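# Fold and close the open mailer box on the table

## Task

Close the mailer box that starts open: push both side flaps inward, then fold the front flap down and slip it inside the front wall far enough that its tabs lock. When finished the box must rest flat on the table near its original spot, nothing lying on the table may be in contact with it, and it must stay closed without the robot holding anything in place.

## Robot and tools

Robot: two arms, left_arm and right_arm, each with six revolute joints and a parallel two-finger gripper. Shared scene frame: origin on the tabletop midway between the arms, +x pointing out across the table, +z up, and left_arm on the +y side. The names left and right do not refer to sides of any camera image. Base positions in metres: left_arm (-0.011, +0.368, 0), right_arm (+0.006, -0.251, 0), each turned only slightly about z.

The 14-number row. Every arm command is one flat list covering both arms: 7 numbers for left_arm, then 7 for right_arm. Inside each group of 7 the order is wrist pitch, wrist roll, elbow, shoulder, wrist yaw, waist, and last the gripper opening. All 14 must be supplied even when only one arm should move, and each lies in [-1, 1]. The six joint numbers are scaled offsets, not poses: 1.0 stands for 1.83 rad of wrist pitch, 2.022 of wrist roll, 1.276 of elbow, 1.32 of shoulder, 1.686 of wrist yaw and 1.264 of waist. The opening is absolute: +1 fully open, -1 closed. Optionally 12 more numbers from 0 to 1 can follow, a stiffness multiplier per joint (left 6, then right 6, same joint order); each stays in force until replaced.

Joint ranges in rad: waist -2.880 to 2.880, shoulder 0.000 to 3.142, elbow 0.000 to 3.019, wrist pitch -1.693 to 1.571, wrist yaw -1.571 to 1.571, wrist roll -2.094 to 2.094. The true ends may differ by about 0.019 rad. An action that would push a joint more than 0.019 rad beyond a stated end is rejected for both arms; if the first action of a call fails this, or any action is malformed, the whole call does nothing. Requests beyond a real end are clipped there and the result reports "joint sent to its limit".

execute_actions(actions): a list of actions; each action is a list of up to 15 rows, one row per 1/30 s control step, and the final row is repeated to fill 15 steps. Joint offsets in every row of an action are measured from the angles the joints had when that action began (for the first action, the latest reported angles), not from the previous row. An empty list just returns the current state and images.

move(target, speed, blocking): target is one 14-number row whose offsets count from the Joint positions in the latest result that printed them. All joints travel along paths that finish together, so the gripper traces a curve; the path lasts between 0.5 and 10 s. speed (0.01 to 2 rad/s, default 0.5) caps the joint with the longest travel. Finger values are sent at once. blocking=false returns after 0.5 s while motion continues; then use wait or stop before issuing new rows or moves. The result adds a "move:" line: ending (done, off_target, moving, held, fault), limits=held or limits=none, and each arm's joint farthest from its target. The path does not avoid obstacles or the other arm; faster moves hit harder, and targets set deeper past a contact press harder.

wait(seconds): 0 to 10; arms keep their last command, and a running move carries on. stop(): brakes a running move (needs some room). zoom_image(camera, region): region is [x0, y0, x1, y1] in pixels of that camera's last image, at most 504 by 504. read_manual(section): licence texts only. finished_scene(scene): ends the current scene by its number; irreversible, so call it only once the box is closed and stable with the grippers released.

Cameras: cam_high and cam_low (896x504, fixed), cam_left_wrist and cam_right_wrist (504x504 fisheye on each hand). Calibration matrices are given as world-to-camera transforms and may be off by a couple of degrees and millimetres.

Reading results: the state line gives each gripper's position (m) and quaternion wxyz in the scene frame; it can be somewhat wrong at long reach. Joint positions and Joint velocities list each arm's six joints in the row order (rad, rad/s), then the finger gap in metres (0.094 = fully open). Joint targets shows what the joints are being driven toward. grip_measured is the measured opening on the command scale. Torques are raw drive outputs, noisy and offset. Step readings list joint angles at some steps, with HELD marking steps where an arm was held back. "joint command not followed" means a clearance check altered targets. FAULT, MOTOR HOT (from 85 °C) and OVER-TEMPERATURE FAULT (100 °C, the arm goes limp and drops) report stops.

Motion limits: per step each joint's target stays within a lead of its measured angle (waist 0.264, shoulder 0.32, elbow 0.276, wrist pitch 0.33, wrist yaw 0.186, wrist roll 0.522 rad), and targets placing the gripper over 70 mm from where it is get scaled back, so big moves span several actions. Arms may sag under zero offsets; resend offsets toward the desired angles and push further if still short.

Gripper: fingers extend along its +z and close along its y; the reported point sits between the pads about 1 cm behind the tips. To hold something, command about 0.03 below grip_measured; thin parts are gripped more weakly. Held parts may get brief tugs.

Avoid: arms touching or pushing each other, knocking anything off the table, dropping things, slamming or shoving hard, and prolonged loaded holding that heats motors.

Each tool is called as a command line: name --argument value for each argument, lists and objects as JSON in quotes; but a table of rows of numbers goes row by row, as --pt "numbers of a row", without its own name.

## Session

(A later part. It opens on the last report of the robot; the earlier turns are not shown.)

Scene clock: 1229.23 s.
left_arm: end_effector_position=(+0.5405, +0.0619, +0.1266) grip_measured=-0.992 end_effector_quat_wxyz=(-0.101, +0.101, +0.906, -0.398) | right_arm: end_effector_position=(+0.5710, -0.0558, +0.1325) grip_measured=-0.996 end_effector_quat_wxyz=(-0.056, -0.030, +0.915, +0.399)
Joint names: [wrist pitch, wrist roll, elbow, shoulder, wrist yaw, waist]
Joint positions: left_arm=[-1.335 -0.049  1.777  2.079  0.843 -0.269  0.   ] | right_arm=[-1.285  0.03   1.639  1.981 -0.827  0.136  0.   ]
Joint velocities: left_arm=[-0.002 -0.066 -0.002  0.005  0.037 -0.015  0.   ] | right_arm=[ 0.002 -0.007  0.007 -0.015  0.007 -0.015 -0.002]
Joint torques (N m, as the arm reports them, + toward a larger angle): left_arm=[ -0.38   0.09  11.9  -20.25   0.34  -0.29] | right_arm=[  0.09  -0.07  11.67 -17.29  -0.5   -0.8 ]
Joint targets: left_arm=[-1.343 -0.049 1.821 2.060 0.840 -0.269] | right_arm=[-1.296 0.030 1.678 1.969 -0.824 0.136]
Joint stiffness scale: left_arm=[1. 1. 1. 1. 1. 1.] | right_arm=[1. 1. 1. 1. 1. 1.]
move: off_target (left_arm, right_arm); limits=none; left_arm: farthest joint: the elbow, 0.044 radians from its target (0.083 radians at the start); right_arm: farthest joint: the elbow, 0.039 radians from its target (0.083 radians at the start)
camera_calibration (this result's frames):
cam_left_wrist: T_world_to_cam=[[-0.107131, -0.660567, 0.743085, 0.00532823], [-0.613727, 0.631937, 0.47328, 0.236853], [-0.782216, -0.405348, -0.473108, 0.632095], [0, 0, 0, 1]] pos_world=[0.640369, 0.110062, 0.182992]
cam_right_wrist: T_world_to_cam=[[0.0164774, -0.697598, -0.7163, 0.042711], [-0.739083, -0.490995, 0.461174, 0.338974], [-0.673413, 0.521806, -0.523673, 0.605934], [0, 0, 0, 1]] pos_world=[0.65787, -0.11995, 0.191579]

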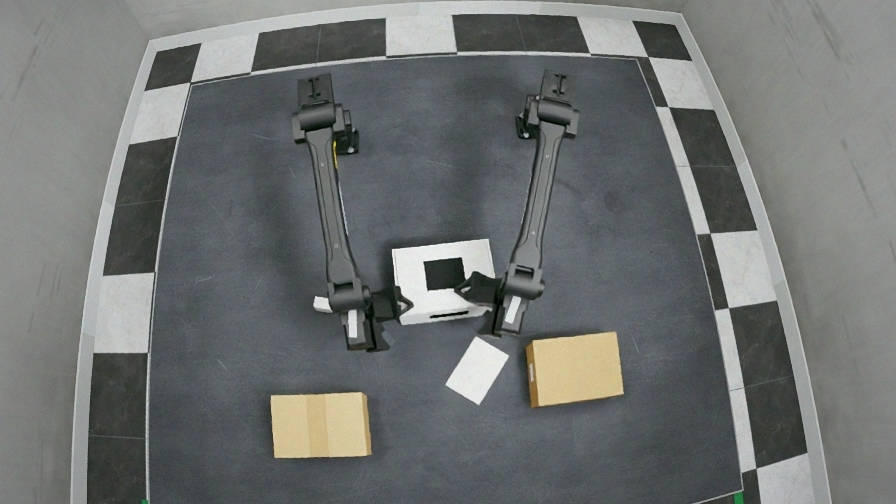

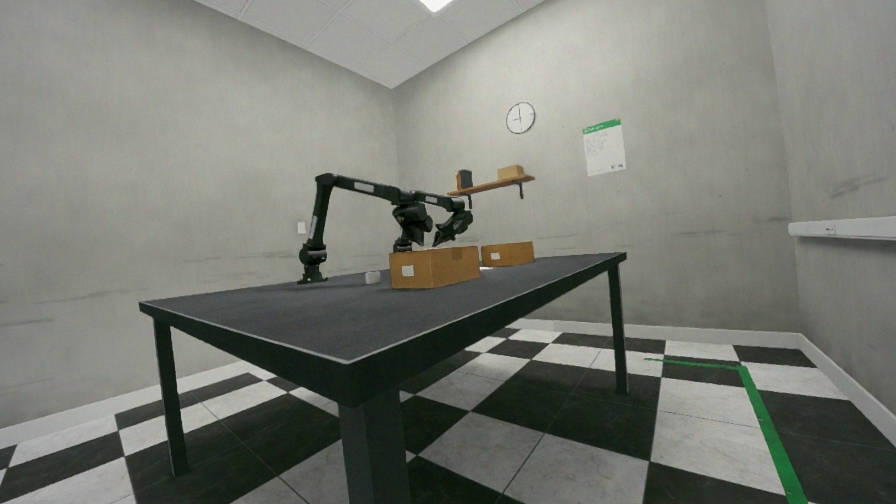

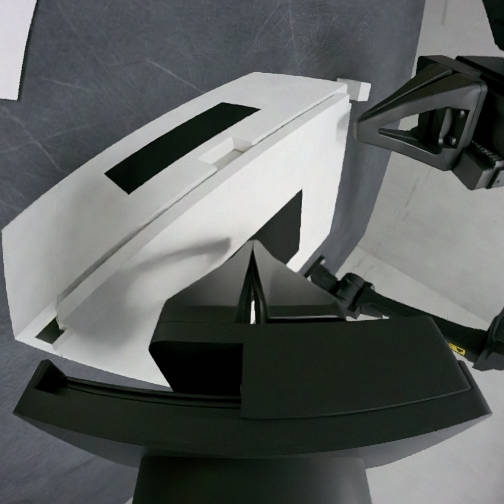

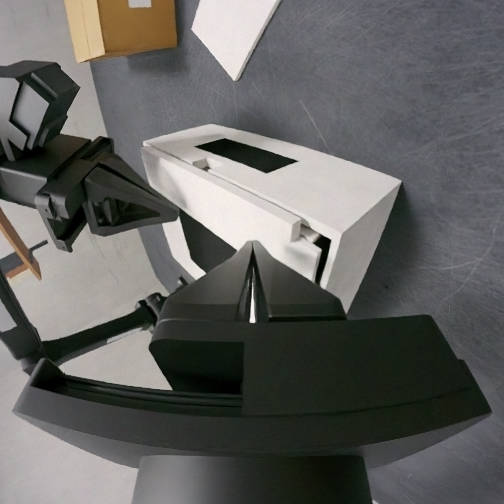

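move --target '[-0.04,0,0.135,0.04,0,0.07,-1, -0.057,0,0.18,0.075,0,-0.025,-1]' --speed 0.3

move --target '[0.06,0,0,0.08,0,0,-1, 0.06,0,0,0.08,0,0,-1]' --speed 0.15

Scene clock: 1237.63 s.
left_arm: end_effector_position=(+0.5887, +0.1071, +0.1556) grip_measured=-0.992 end_effector_quat_wxyz=(-0.069, +0.068, +0.910, -0.404) | right_arm: end_effector_position=(+0.6142, -0.0631, +0.1530) grip_measured=-0.996 end_effector_quat_wxyz=(-0.046, -0.024, +0.915, +0.400)
Joint names: [wrist pitch, wrist roll, elbow, shoulder, wrist yaw, waist]
Joint positions: left_arm=[-1.401 -0.049  1.903  2.107  0.843 -0.18   0.   ] | right_arm=[-1.378  0.03   1.827  2.062 -0.827  0.116  0.   ]
Joint velocities: left_arm=[ 0.002 -0.037  0.002 -0.015  0.022  0.005 -0.001] | right_arm=[-0.002 -0.051  0.017 -0.005  0.051 -0.005  0.001]
Joint torques (N m, as the arm reports them, + toward a larger angle): left_arm=[ -0.29   0.09  12.36 -17.54   0.52   0.13] | right_arm=[  0.15  -0.09  11.88 -16.55  -0.61  -1.35]
Joint targets: left_arm=[-1.408 -0.049 1.949 2.132 0.843 -0.180] | right_arm=[-1.389 0.030 1.868 2.080 -0.827 0.105]
Joint stiffness scale: left_arm=[1. 1. 1. 1. 1. 1.] | right_arm=[1. 1. 1. 1. 1. 1.]
move: off_target (left_arm, right_arm); limits=none; left_arm: farthest joint: the elbow, 0.047 radians from its target (0.172 radians at the start); right_arm: farthest joint: the elbow, 0.042 radians from its target (0.230 radians at the start)
camera_calibration (this result's frames):
cam_left_wrist: T_world_to_cam=[[-0.0716701, -0.662385, 0.745728, -0.00232149], [-0.682002, 0.57811, 0.447954, 0.274011], [-0.72783, -0.476483, -0.493181, 0.680527], [0, 0, 0, 1]] pos_world=[0.682018, 0.164313, 0.21461]
cam_right_wrist: T_world_to_cam=[[0.01243, -0.696796, -0.717162, 0.0542956], [-0.754903, -0.476869, 0.450242, 0.370168], [-0.655719, 0.535791, -0.531941, 0.640815], [0, 0, 0, 1]] pos_world=[0.69896, -0.128989, 0.213149]

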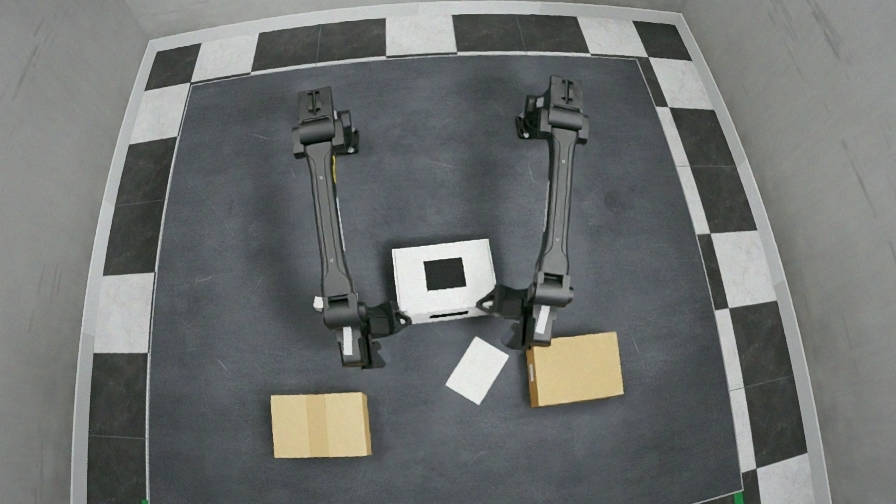

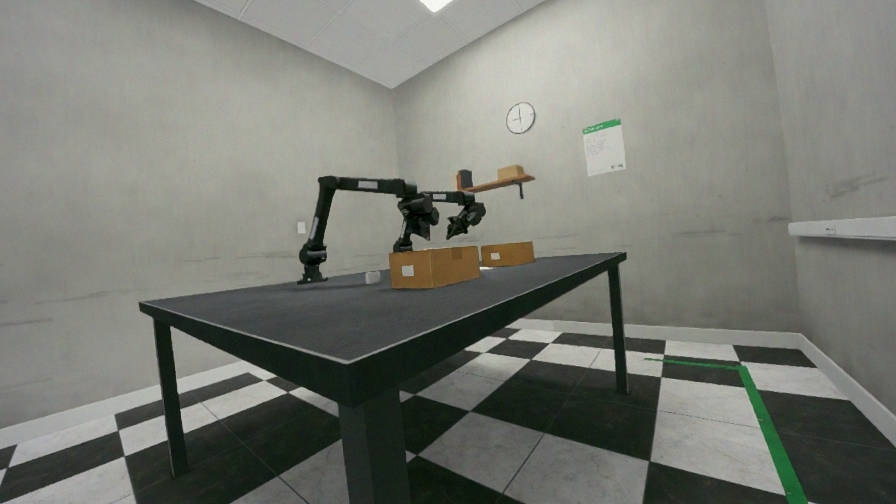

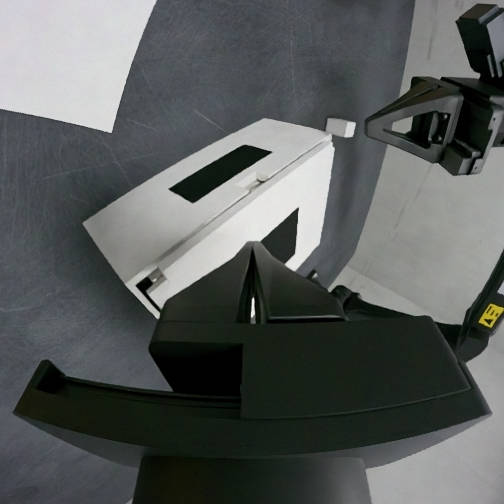

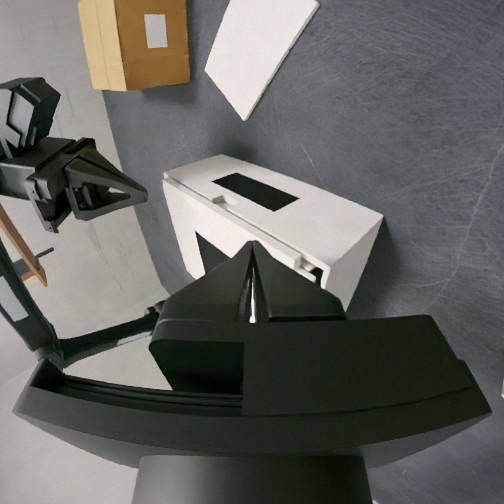

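Scene clock: 1238.73 s.
left_arm: end_effector_position=(+0.6043, +0.1037, +0.0951) grip_measured=-0.992 end_effector_quat_wxyz=(-0.068, +0.068, +0.910, -0.404) | right_arm: end_effector_position=(+0.6303, -0.0614, +0.0909) grip_measured=-0.996 end_effector_quat_wxyz=(-0.048, -0.023, +0.915, +0.399)
Joint names: [wrist pitch, wrist roll, elbow, shoulder, wrist yaw, waist]
Joint positions: left_arm=[-1.3   -0.049  1.894  2.198  0.843 -0.18   0.   ] | right_arm=[-1.281  0.03   1.822  2.16  -0.827  0.116  0.   ]
Joint velocities: left_arm=[ 0.002 -0.037  0.007 -0.015 -0.007  0.024 -0.001] | right_arm=[ 0.017 -0.007  0.002  0.005 -0.066 -0.005  0.001]
Joint torques (N m, as the arm reports them, + toward a larger angle): left_arm=[  0.51   0.09   8.95 -19.02   0.5   -0.03] | right_arm=[  1.07  -0.04   8.69 -18.35  -0.61  -0.2 ]
Joint targets: left_arm=[-1.291 -0.049 1.903 2.213 0.843 -0.180] | right_arm=[-1.268 0.030 1.827 2.168 -0.827 0.116]
Joint stiffness scale: left_arm=[1. 1. 1. 1. 1. 1.] | right_arm=[1. 1. 1. 1. 1. 1.]
move: done; limits=none; left_arm: farthest joint: the shoulder, 0.015 radians from its target (0.105 radians at the start); right_arm: farthest joint: the wrist pitch, 0.013 radians from its target (0.110 radians at the start)
camera_calibration (this result's frames):
cam_left_wrist: T_world_to_cam=[[-0.0727826, -0.662145, 0.745833, 0.0422923], [-0.682669, 0.578253, 0.446751, 0.314242], [-0.727094, -0.476641, -0.494113, 0.660168], [0, 0, 0, 1]] pos_world=[0.697605, 0.160955, 0.154267]
cam_right_wrist: T_world_to_cam=[[0.00834815, -0.697209, -0.716819, 0.0132067], [-0.752327, -0.476608, 0.454808, 0.409022], [-0.658738, 0.535485, -0.528508, 0.61902], [0, 0, 0, 1]] pos_world=[0.71538, -0.127325, 0.150598]

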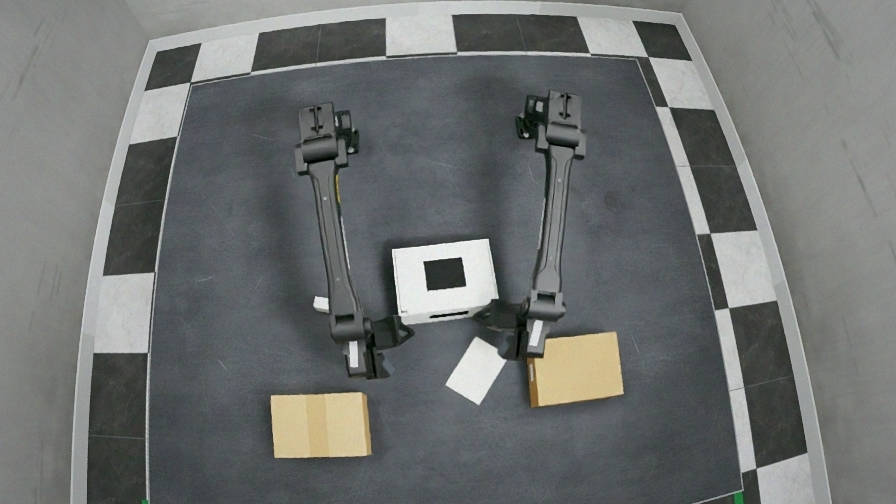

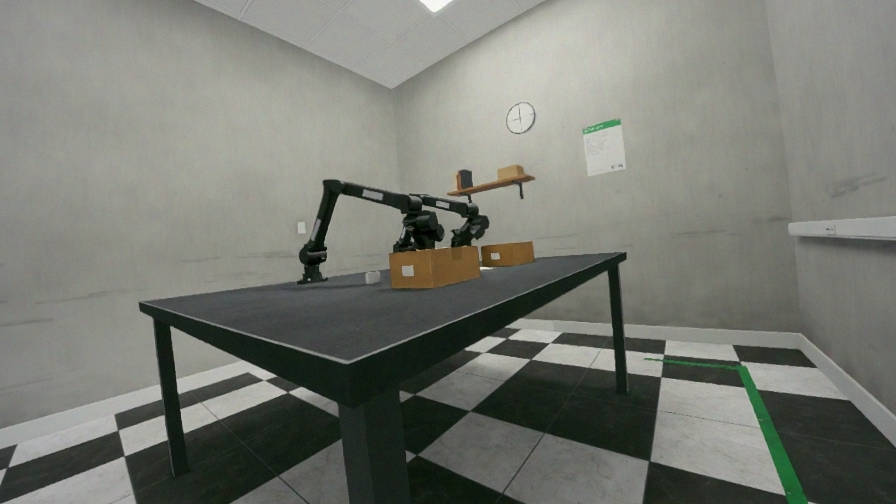

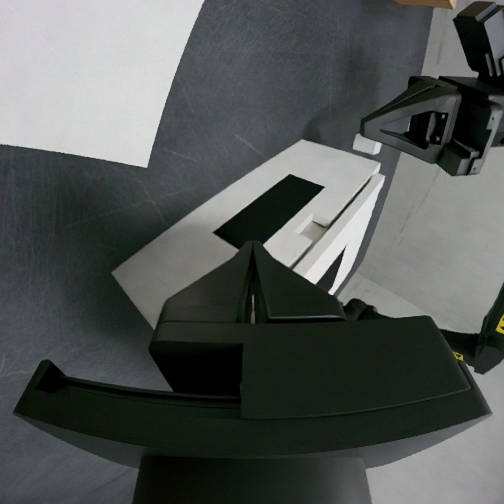

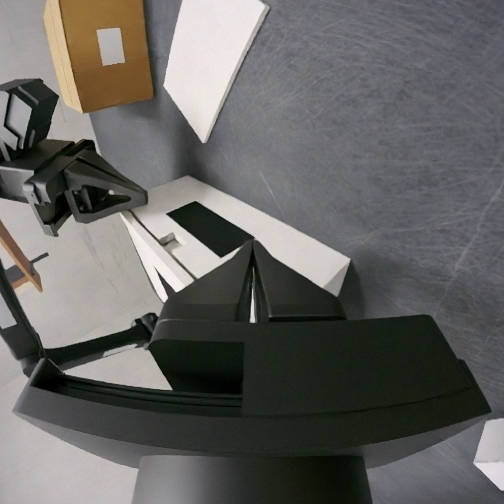

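move --target '[0.05,0,-0.105,-0.055,0,0,-1, 0.052,0,-0.122,-0.06,0,0,-1]' --speed 0.1

Scene clock: 1252.43 s.
left_arm: end_effector_position=(+0.5800, +0.1090, +0.0687) grip_measured=-0.992 end_effector_quat_wxyz=(-0.074, +0.065, +0.910, -0.403) | right_arm: end_effector_position=(+0.5992, -0.0646, +0.0768) grip_measured=-0.996 end_effector_quat_wxyz=(-0.049, -0.023, +0.915, +0.399)
Joint names: [wrist pitch, wrist roll, elbow, shoulder, wrist yaw, waist]
Joint positions: left_arm=[-1.215 -0.049  1.761  2.164  0.843 -0.18   0.   ] | right_arm=[-1.194  0.03   1.669  2.094 -0.827  0.116  0.   ]
Joint velocities: left_arm=[ 0.007  0.022 -0.007 -0.024 -0.051 -0.005  0.   ] | right_arm=[-0.002  0.022  0.007 -0.015  0.007 -0.005 -0.001]
Joint torques (N m, as the arm reports them, + toward a larger angle): left_arm=[  0.35   0.09   7.84 -22.48   0.51  -0.14] | right_arm=[  1.09  -0.05   7.8  -19.52  -0.57  -0.2 ]
Joint targets: left_arm=[-1.209 -0.049 1.761 2.125 0.843 -0.180] | right_arm=[-1.186 0.030 1.667 2.081 -0.827 0.116]
Joint stiffness scale: left_arm=[1. 1. 1. 1. 1. 1.] | right_arm=[1. 1. 1. 1. 1. 1.]
move: off_target (left_arm); limits=none; left_arm: farthest joint: the shoulder, 0.039 radians from its target (0.072 radians at the start); right_arm: farthest joint: the shoulder, 0.014 radians from its target (0.079 radians at the start)
camera_calibration (this result's frames):
cam_left_wrist: T_world_to_cam=[[-0.0624986, -0.664361, 0.744795, 0.0580384], [-0.676428, 0.576909, 0.457844, 0.302146], [-0.733852, -0.475185, -0.485448, 0.635078], [0, 0, 0, 1]] pos_world=[0.674061, 0.166027, 0.126735]
cam_right_wrist: T_world_to_cam=[[0.0080761, -0.697237, -0.716795, 0.00136176], [-0.752154, -0.47659, 0.455111, 0.390412], [-0.658938, 0.535465, -0.528278, 0.592917], [0, 0, 0, 1]] pos_world=[0.684334, -0.13047, 0.13652]

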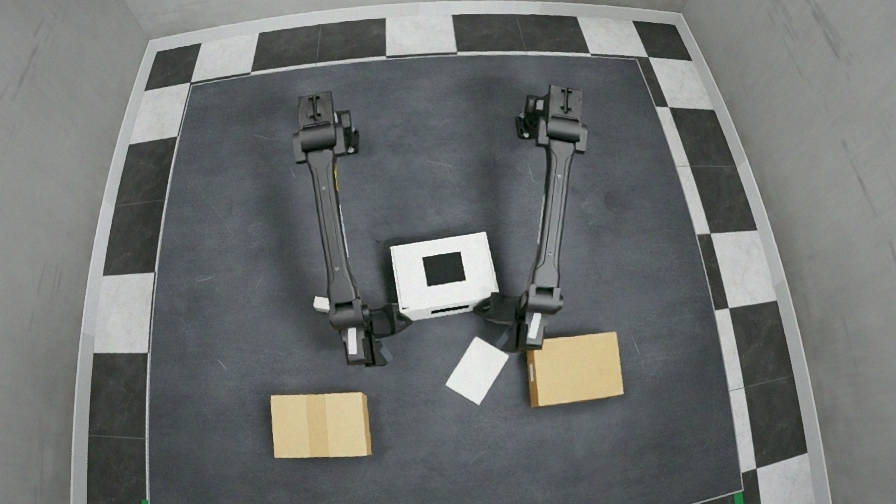

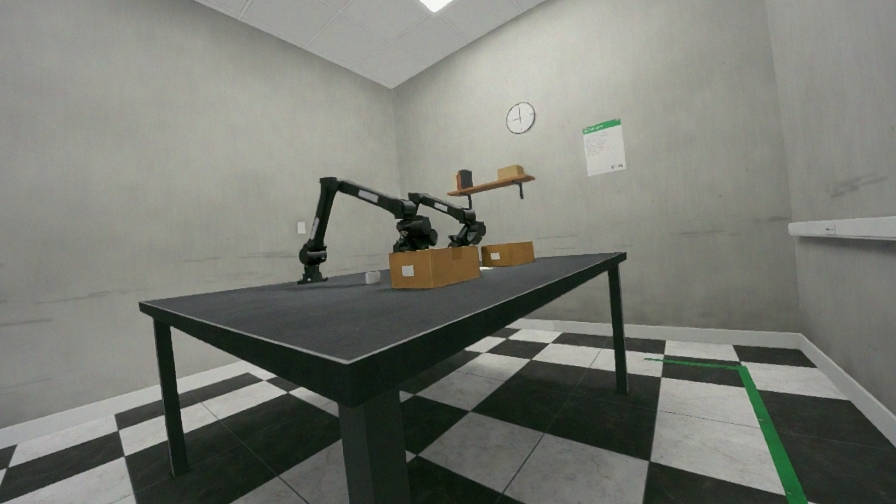

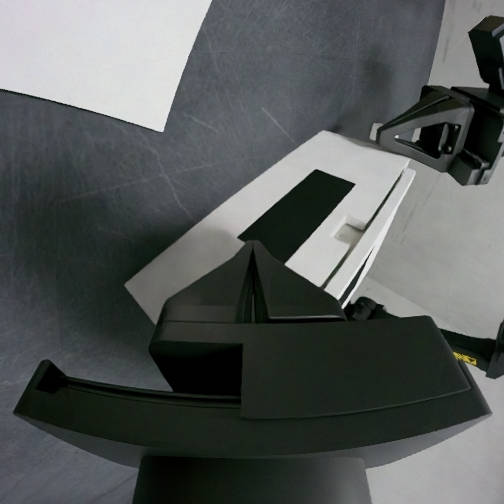

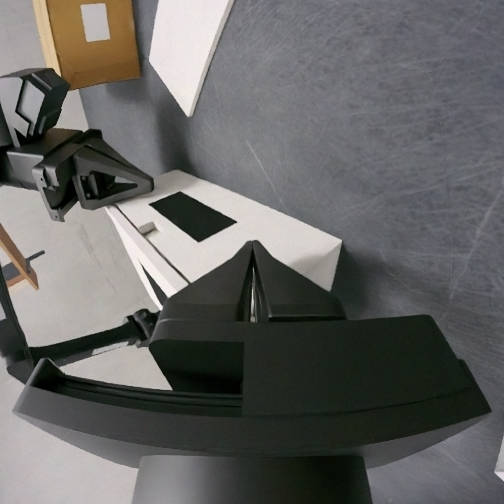

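Left done; right another ~1.2 cm, then retreat.

move --target '[0,0,0.02,0,0,0,-1, 0.014,0,-0.045,-0.035,0,0,-1]' --speed 0.08

move --target '[-0.1,0,0.19,0,0,0.05,-1, -0.1,0,0.19,0,0,-0.05,-1]' --speed 0.3

move --target '[0,0,0.03,-0.2,0,0.15,-1, 0,0,0.03,-0.2,0,-0.15,-1]'

zoom_image --camera "cam_high" --region '[370,220,530,340]'

Scene clock: 1265.83 s.
left_arm: end_effector_position=(+0.5800, +0.1090, +0.0687) grip_measured=-0.992 end_effector_quat_wxyz=(-0.074, +0.065, +0.910, -0.403) | right_arm: end_effector_position=(+0.5853, -0.0660, +0.0761) grip_measured=-0.996 end_effector_quat_wxyz=(-0.051, -0.022, +0.915, +0.399)
Joint names: [wrist pitch, wrist roll, elbow, shoulder, wrist yaw, waist]
Joint positions: left_arm=[-1.215 -0.049  1.761  2.164  0.843 -0.18   0.   ] | right_arm=[-1.175  0.03   1.614  2.064 -0.827  0.116  0.   ]
Joint velocities: left_arm=[ 0.007  0.037 -0.002 -0.015 -0.051 -0.024 -0.001] | right_arm=[ 0.002 -0.051  0.012  0.005 -0.037 -0.005 -0.   ]
Joint torques (N m, as the arm reports them, + toward a larger angle): left_arm=[  0.06   0.09  10.06 -19.5    0.52  -0.11] | right_arm=[  0.93  -0.05   7.86 -19.55  -0.63  -0.75]
Joint targets: left_arm=[-1.215 -0.049 1.787 2.164 0.843 -0.180] | right_arm=[-1.169 0.030 1.612 2.049 -0.827 0.116]
Joint stiffness scale: left_arm=[1. 1. 1. 1. 1. 1.] | right_arm=[1. 1. 1. 1. 1. 1.]
move: off_target (left_arm); limits=none; left_arm: farthest joint: the elbow, 0.025 radians from its target (0.025 radians at the start); right_arm: farthest joint: the shoulder, 0.016 radians from its target (0.047 radians at the start)
camera_calibration (this result's frames):
cam_left_wrist: T_world_to_cam=[[-0.0624986, -0.664361, 0.744795, 0.0580384], [-0.676428, 0.576909, 0.457844, 0.302146], [-0.733852, -0.475185, -0.485448, 0.635078], [0, 0, 0, 1]] pos_world=[0.674061, 0.166027, 0.126735]
cam_right_wrist: T_world_to_cam=[[0.00454025, -0.697595, -0.716478, 0.00198144], [-0.749899, -0.476362, 0.459055, 0.377971], [-0.661537, 0.535202, -0.525288, 0.585364], [0, 0, 0, 1]] pos_world=[0.670671, -0.131854, 0.135395]

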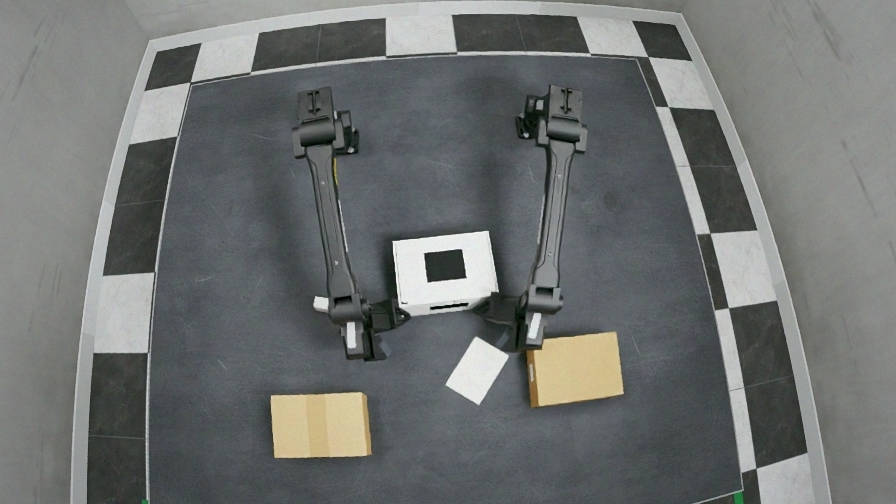

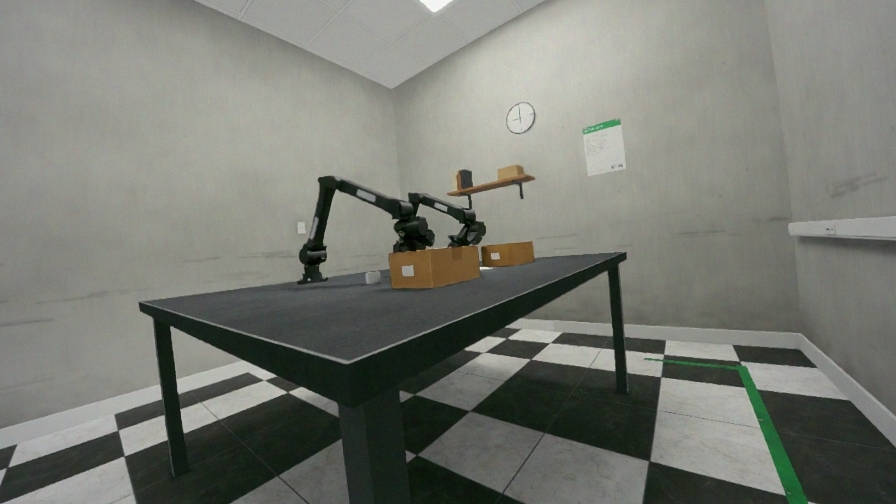

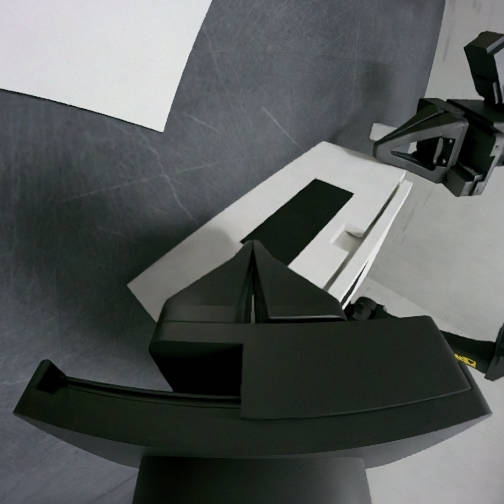

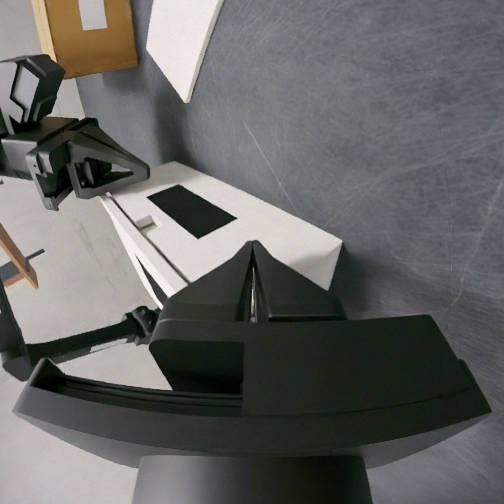

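Scene clock: 1267.13 s.
left_arm: end_effector_position=(+0.6220, +0.1411, +0.1419) grip_measured=-0.992 end_effector_quat_wxyz=(-0.050, +0.043, +0.911, -0.406) | right_arm: end_effector_position=(+0.6275, -0.0951, +0.1500) grip_measured=-0.996 end_effector_quat_wxyz=(-0.024, -0.005, +0.916, +0.401)
Joint names: [wrist pitch, wrist roll, elbow, shoulder, wrist yaw, waist]
Joint positions: left_arm=[-1.39  -0.049  1.963  2.164  0.843 -0.119  0.   ] | right_arm=[-1.347  0.03   1.821  2.064 -0.827  0.064  0.   ]
Joint velocities: left_arm=[-0.007 -0.007 -0.002 -0.015 -0.022 -0.015 -0.   ] | right_arm=[-0.002 -0.007 -0.012  0.005  0.022 -0.005 -0.003]
Joint torques (N m, as the arm reports them, + toward a larger angle): left_arm=[ -0.26   0.08  11.87 -19.94   0.51   0.06] | right_arm=[  0.27  -0.05  11.55 -17.77  -0.65  -1.6 ]
Joint targets: left_arm=[-1.398 -0.049 2.004 2.164 0.843 -0.117] | right_arm=[-1.358 0.030 1.857 2.064 -0.827 0.053]
Joint stiffness scale: left_arm=[1. 1. 1. 1. 1. 1.] | right_arm=[1. 1. 1. 1. 1. 1.]
move: off_target (left_arm, right_arm); limits=none; left_arm: farthest joint: the elbow, 0.041 radians from its target (0.242 radians at the start); right_arm: farthest joint: the elbow, 0.035 radians from its target (0.242 radians at the start)
camera_calibration (this result's frames):
cam_left_wrist: T_world_to_cam=[[-0.0412347, -0.664007, 0.746588, 0.0139846], [-0.721634, 0.536597, 0.437387, 0.315267], [-0.691046, -0.520728, -0.501297, 0.698751], [0, 0, 0, 1]] pos_world=[0.710952, 0.203974, 0.201947]
cam_right_wrist: T_world_to_cam=[[-0.00729541, -0.695665, -0.71833, 0.0423364], [-0.789362, -0.436989, 0.431218, 0.394519], [-0.613885, 0.570168, -0.545943, 0.644237], [0, 0, 0, 1]] pos_world=[0.707215, -0.165471, 0.212005]

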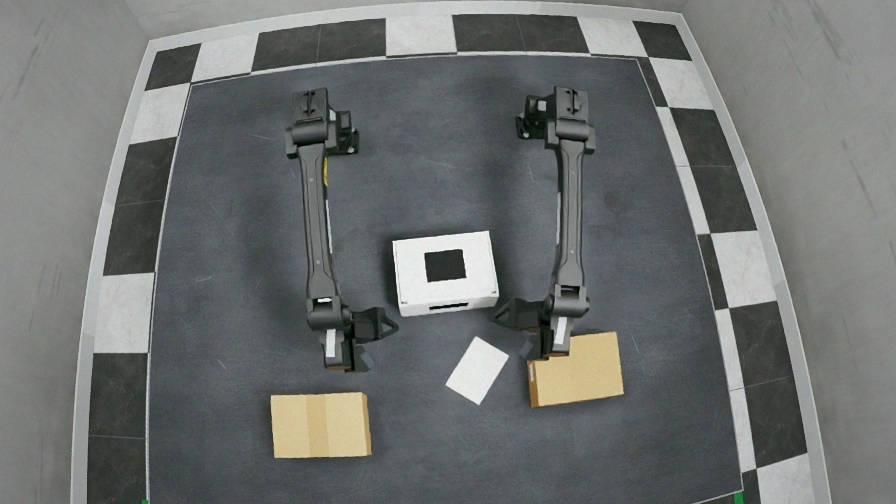

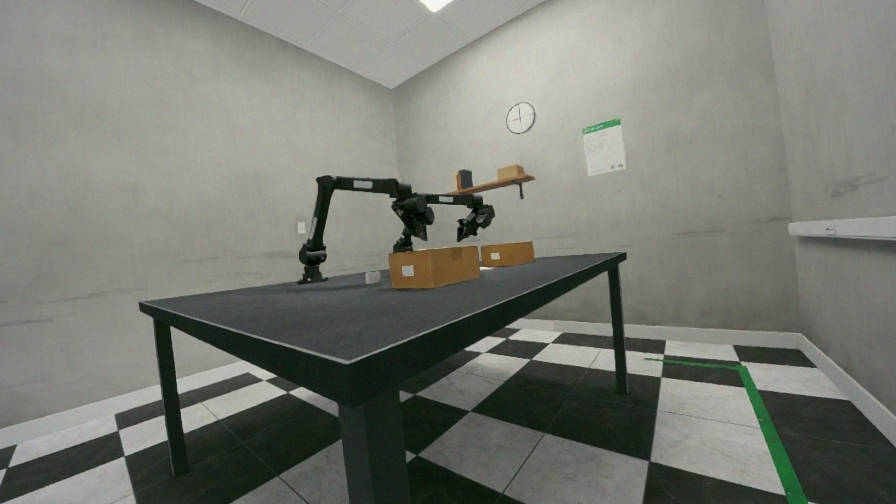

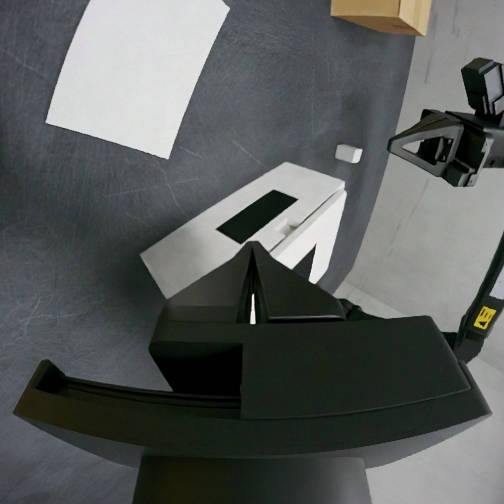

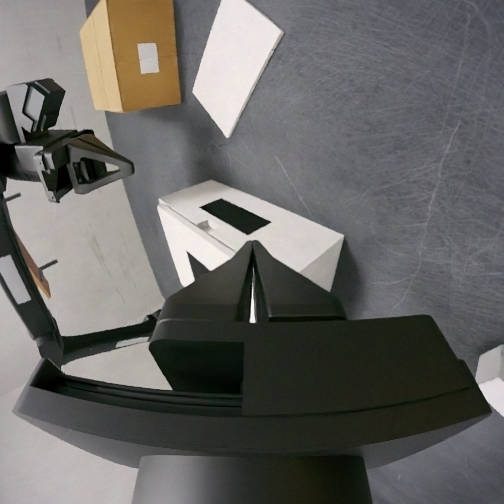

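Scene clock: 1268.50 s.
left_arm: end_effector_position=(+0.6299, +0.2660, +0.3084) grip_measured=-0.992 end_effector_quat_wxyz=(+0.110, +0.009, +0.907, -0.407) | right_arm: end_effector_position=(+0.6215, -0.2187, +0.3193) grip_measured=-0.996 end_effector_quat_wxyz=(+0.147, +0.029, +0.909, +0.390)
Joint names: [wrist pitch, wrist roll, elbow, shoulder, wrist yaw, waist]
Joint positions: left_arm=[-1.39  -0.049  1.967  1.902  0.843  0.074  0.   ] | right_arm=[-1.347  0.03   1.837  1.791 -0.827 -0.138  0.   ]
Joint velocities: left_arm=[-0.002 -0.037 -0.007  0.005  0.066 -0.015 -0.   ] | right_arm=[-0.002 -0.095 -0.017 -0.005 -0.007  0.005  0.   ]
Joint torques (N m, as the arm reports them, + toward a larger angle): left_arm=[  0.59   0.08  11.87 -17.95   0.49  -0.5 ] | right_arm=[  1.18  -0.06  11.01 -14.78  -0.58   0.37]
Joint targets: left_arm=[-1.390 -0.049 2.001 1.900 0.843 0.070] | right_arm=[-1.347 0.030 1.860 1.799 -0.827 -0.126]
Joint stiffness scale: left_arm=[1. 1. 1. 1. 1. 1.] | right_arm=[1. 1. 1. 1. 1. 1.]
move: off_target (left_arm, right_arm); limits=none; left_arm: farthest joint: the elbow, 0.034 radians from its target (0.039 radians at the start); right_arm: farthest joint: the elbow, 0.022 radians from its target (0.038 radians at the start)
camera_calibration (this result's frames):
cam_left_wrist: T_world_to_cam=[[-0.110935, -0.667853, 0.735979, 0.021132], [-0.898256, 0.384248, 0.213285, 0.401966], [-0.425242, -0.637437, -0.642529, 0.759868], [0, 0, 0, 1]] pos_world=[0.68654, 0.344026, 0.386951]
cam_right_wrist: T_world_to_cam=[[0.0572592, -0.711558, -0.700291, 0.0285455], [-0.948996, -0.256629, 0.183164, 0.480614], [-0.310046, 0.654085, -0.68996, 0.678962], [0, 0, 0, 1]] pos_world=[0.664976, -0.300448, 0.400416]

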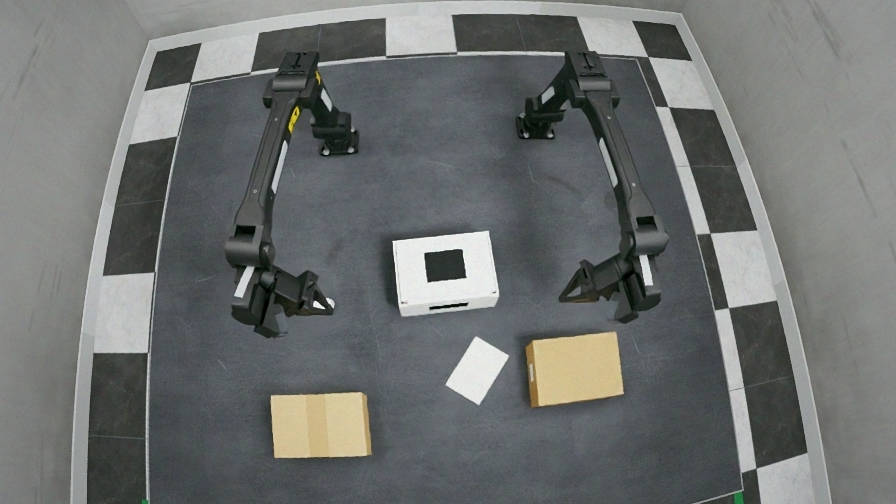

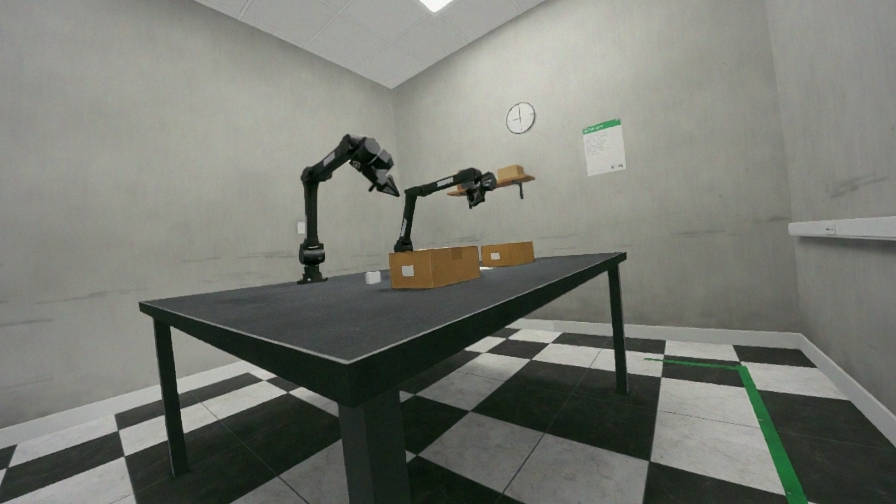

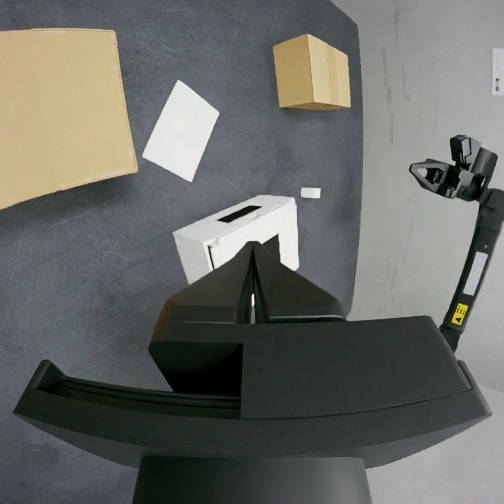

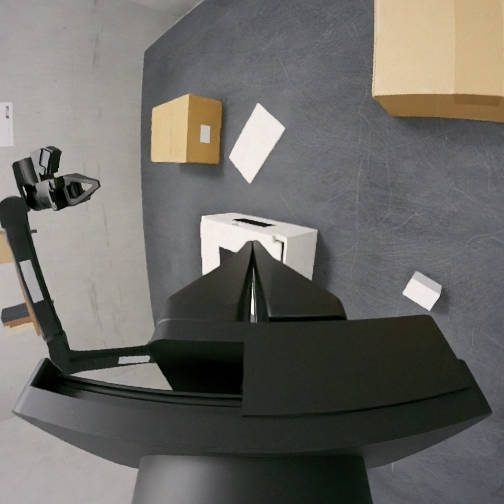

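Region (370, 220, 530, 340) of cam_high's 896x504 image, scaled by 3.150, with more detail than that image has; it fills the top 378 rows of this view, and the rest is white.

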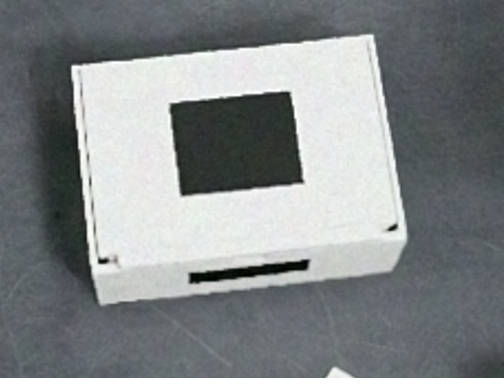

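finished_scene --scene 1

The scene is finished: the task was done.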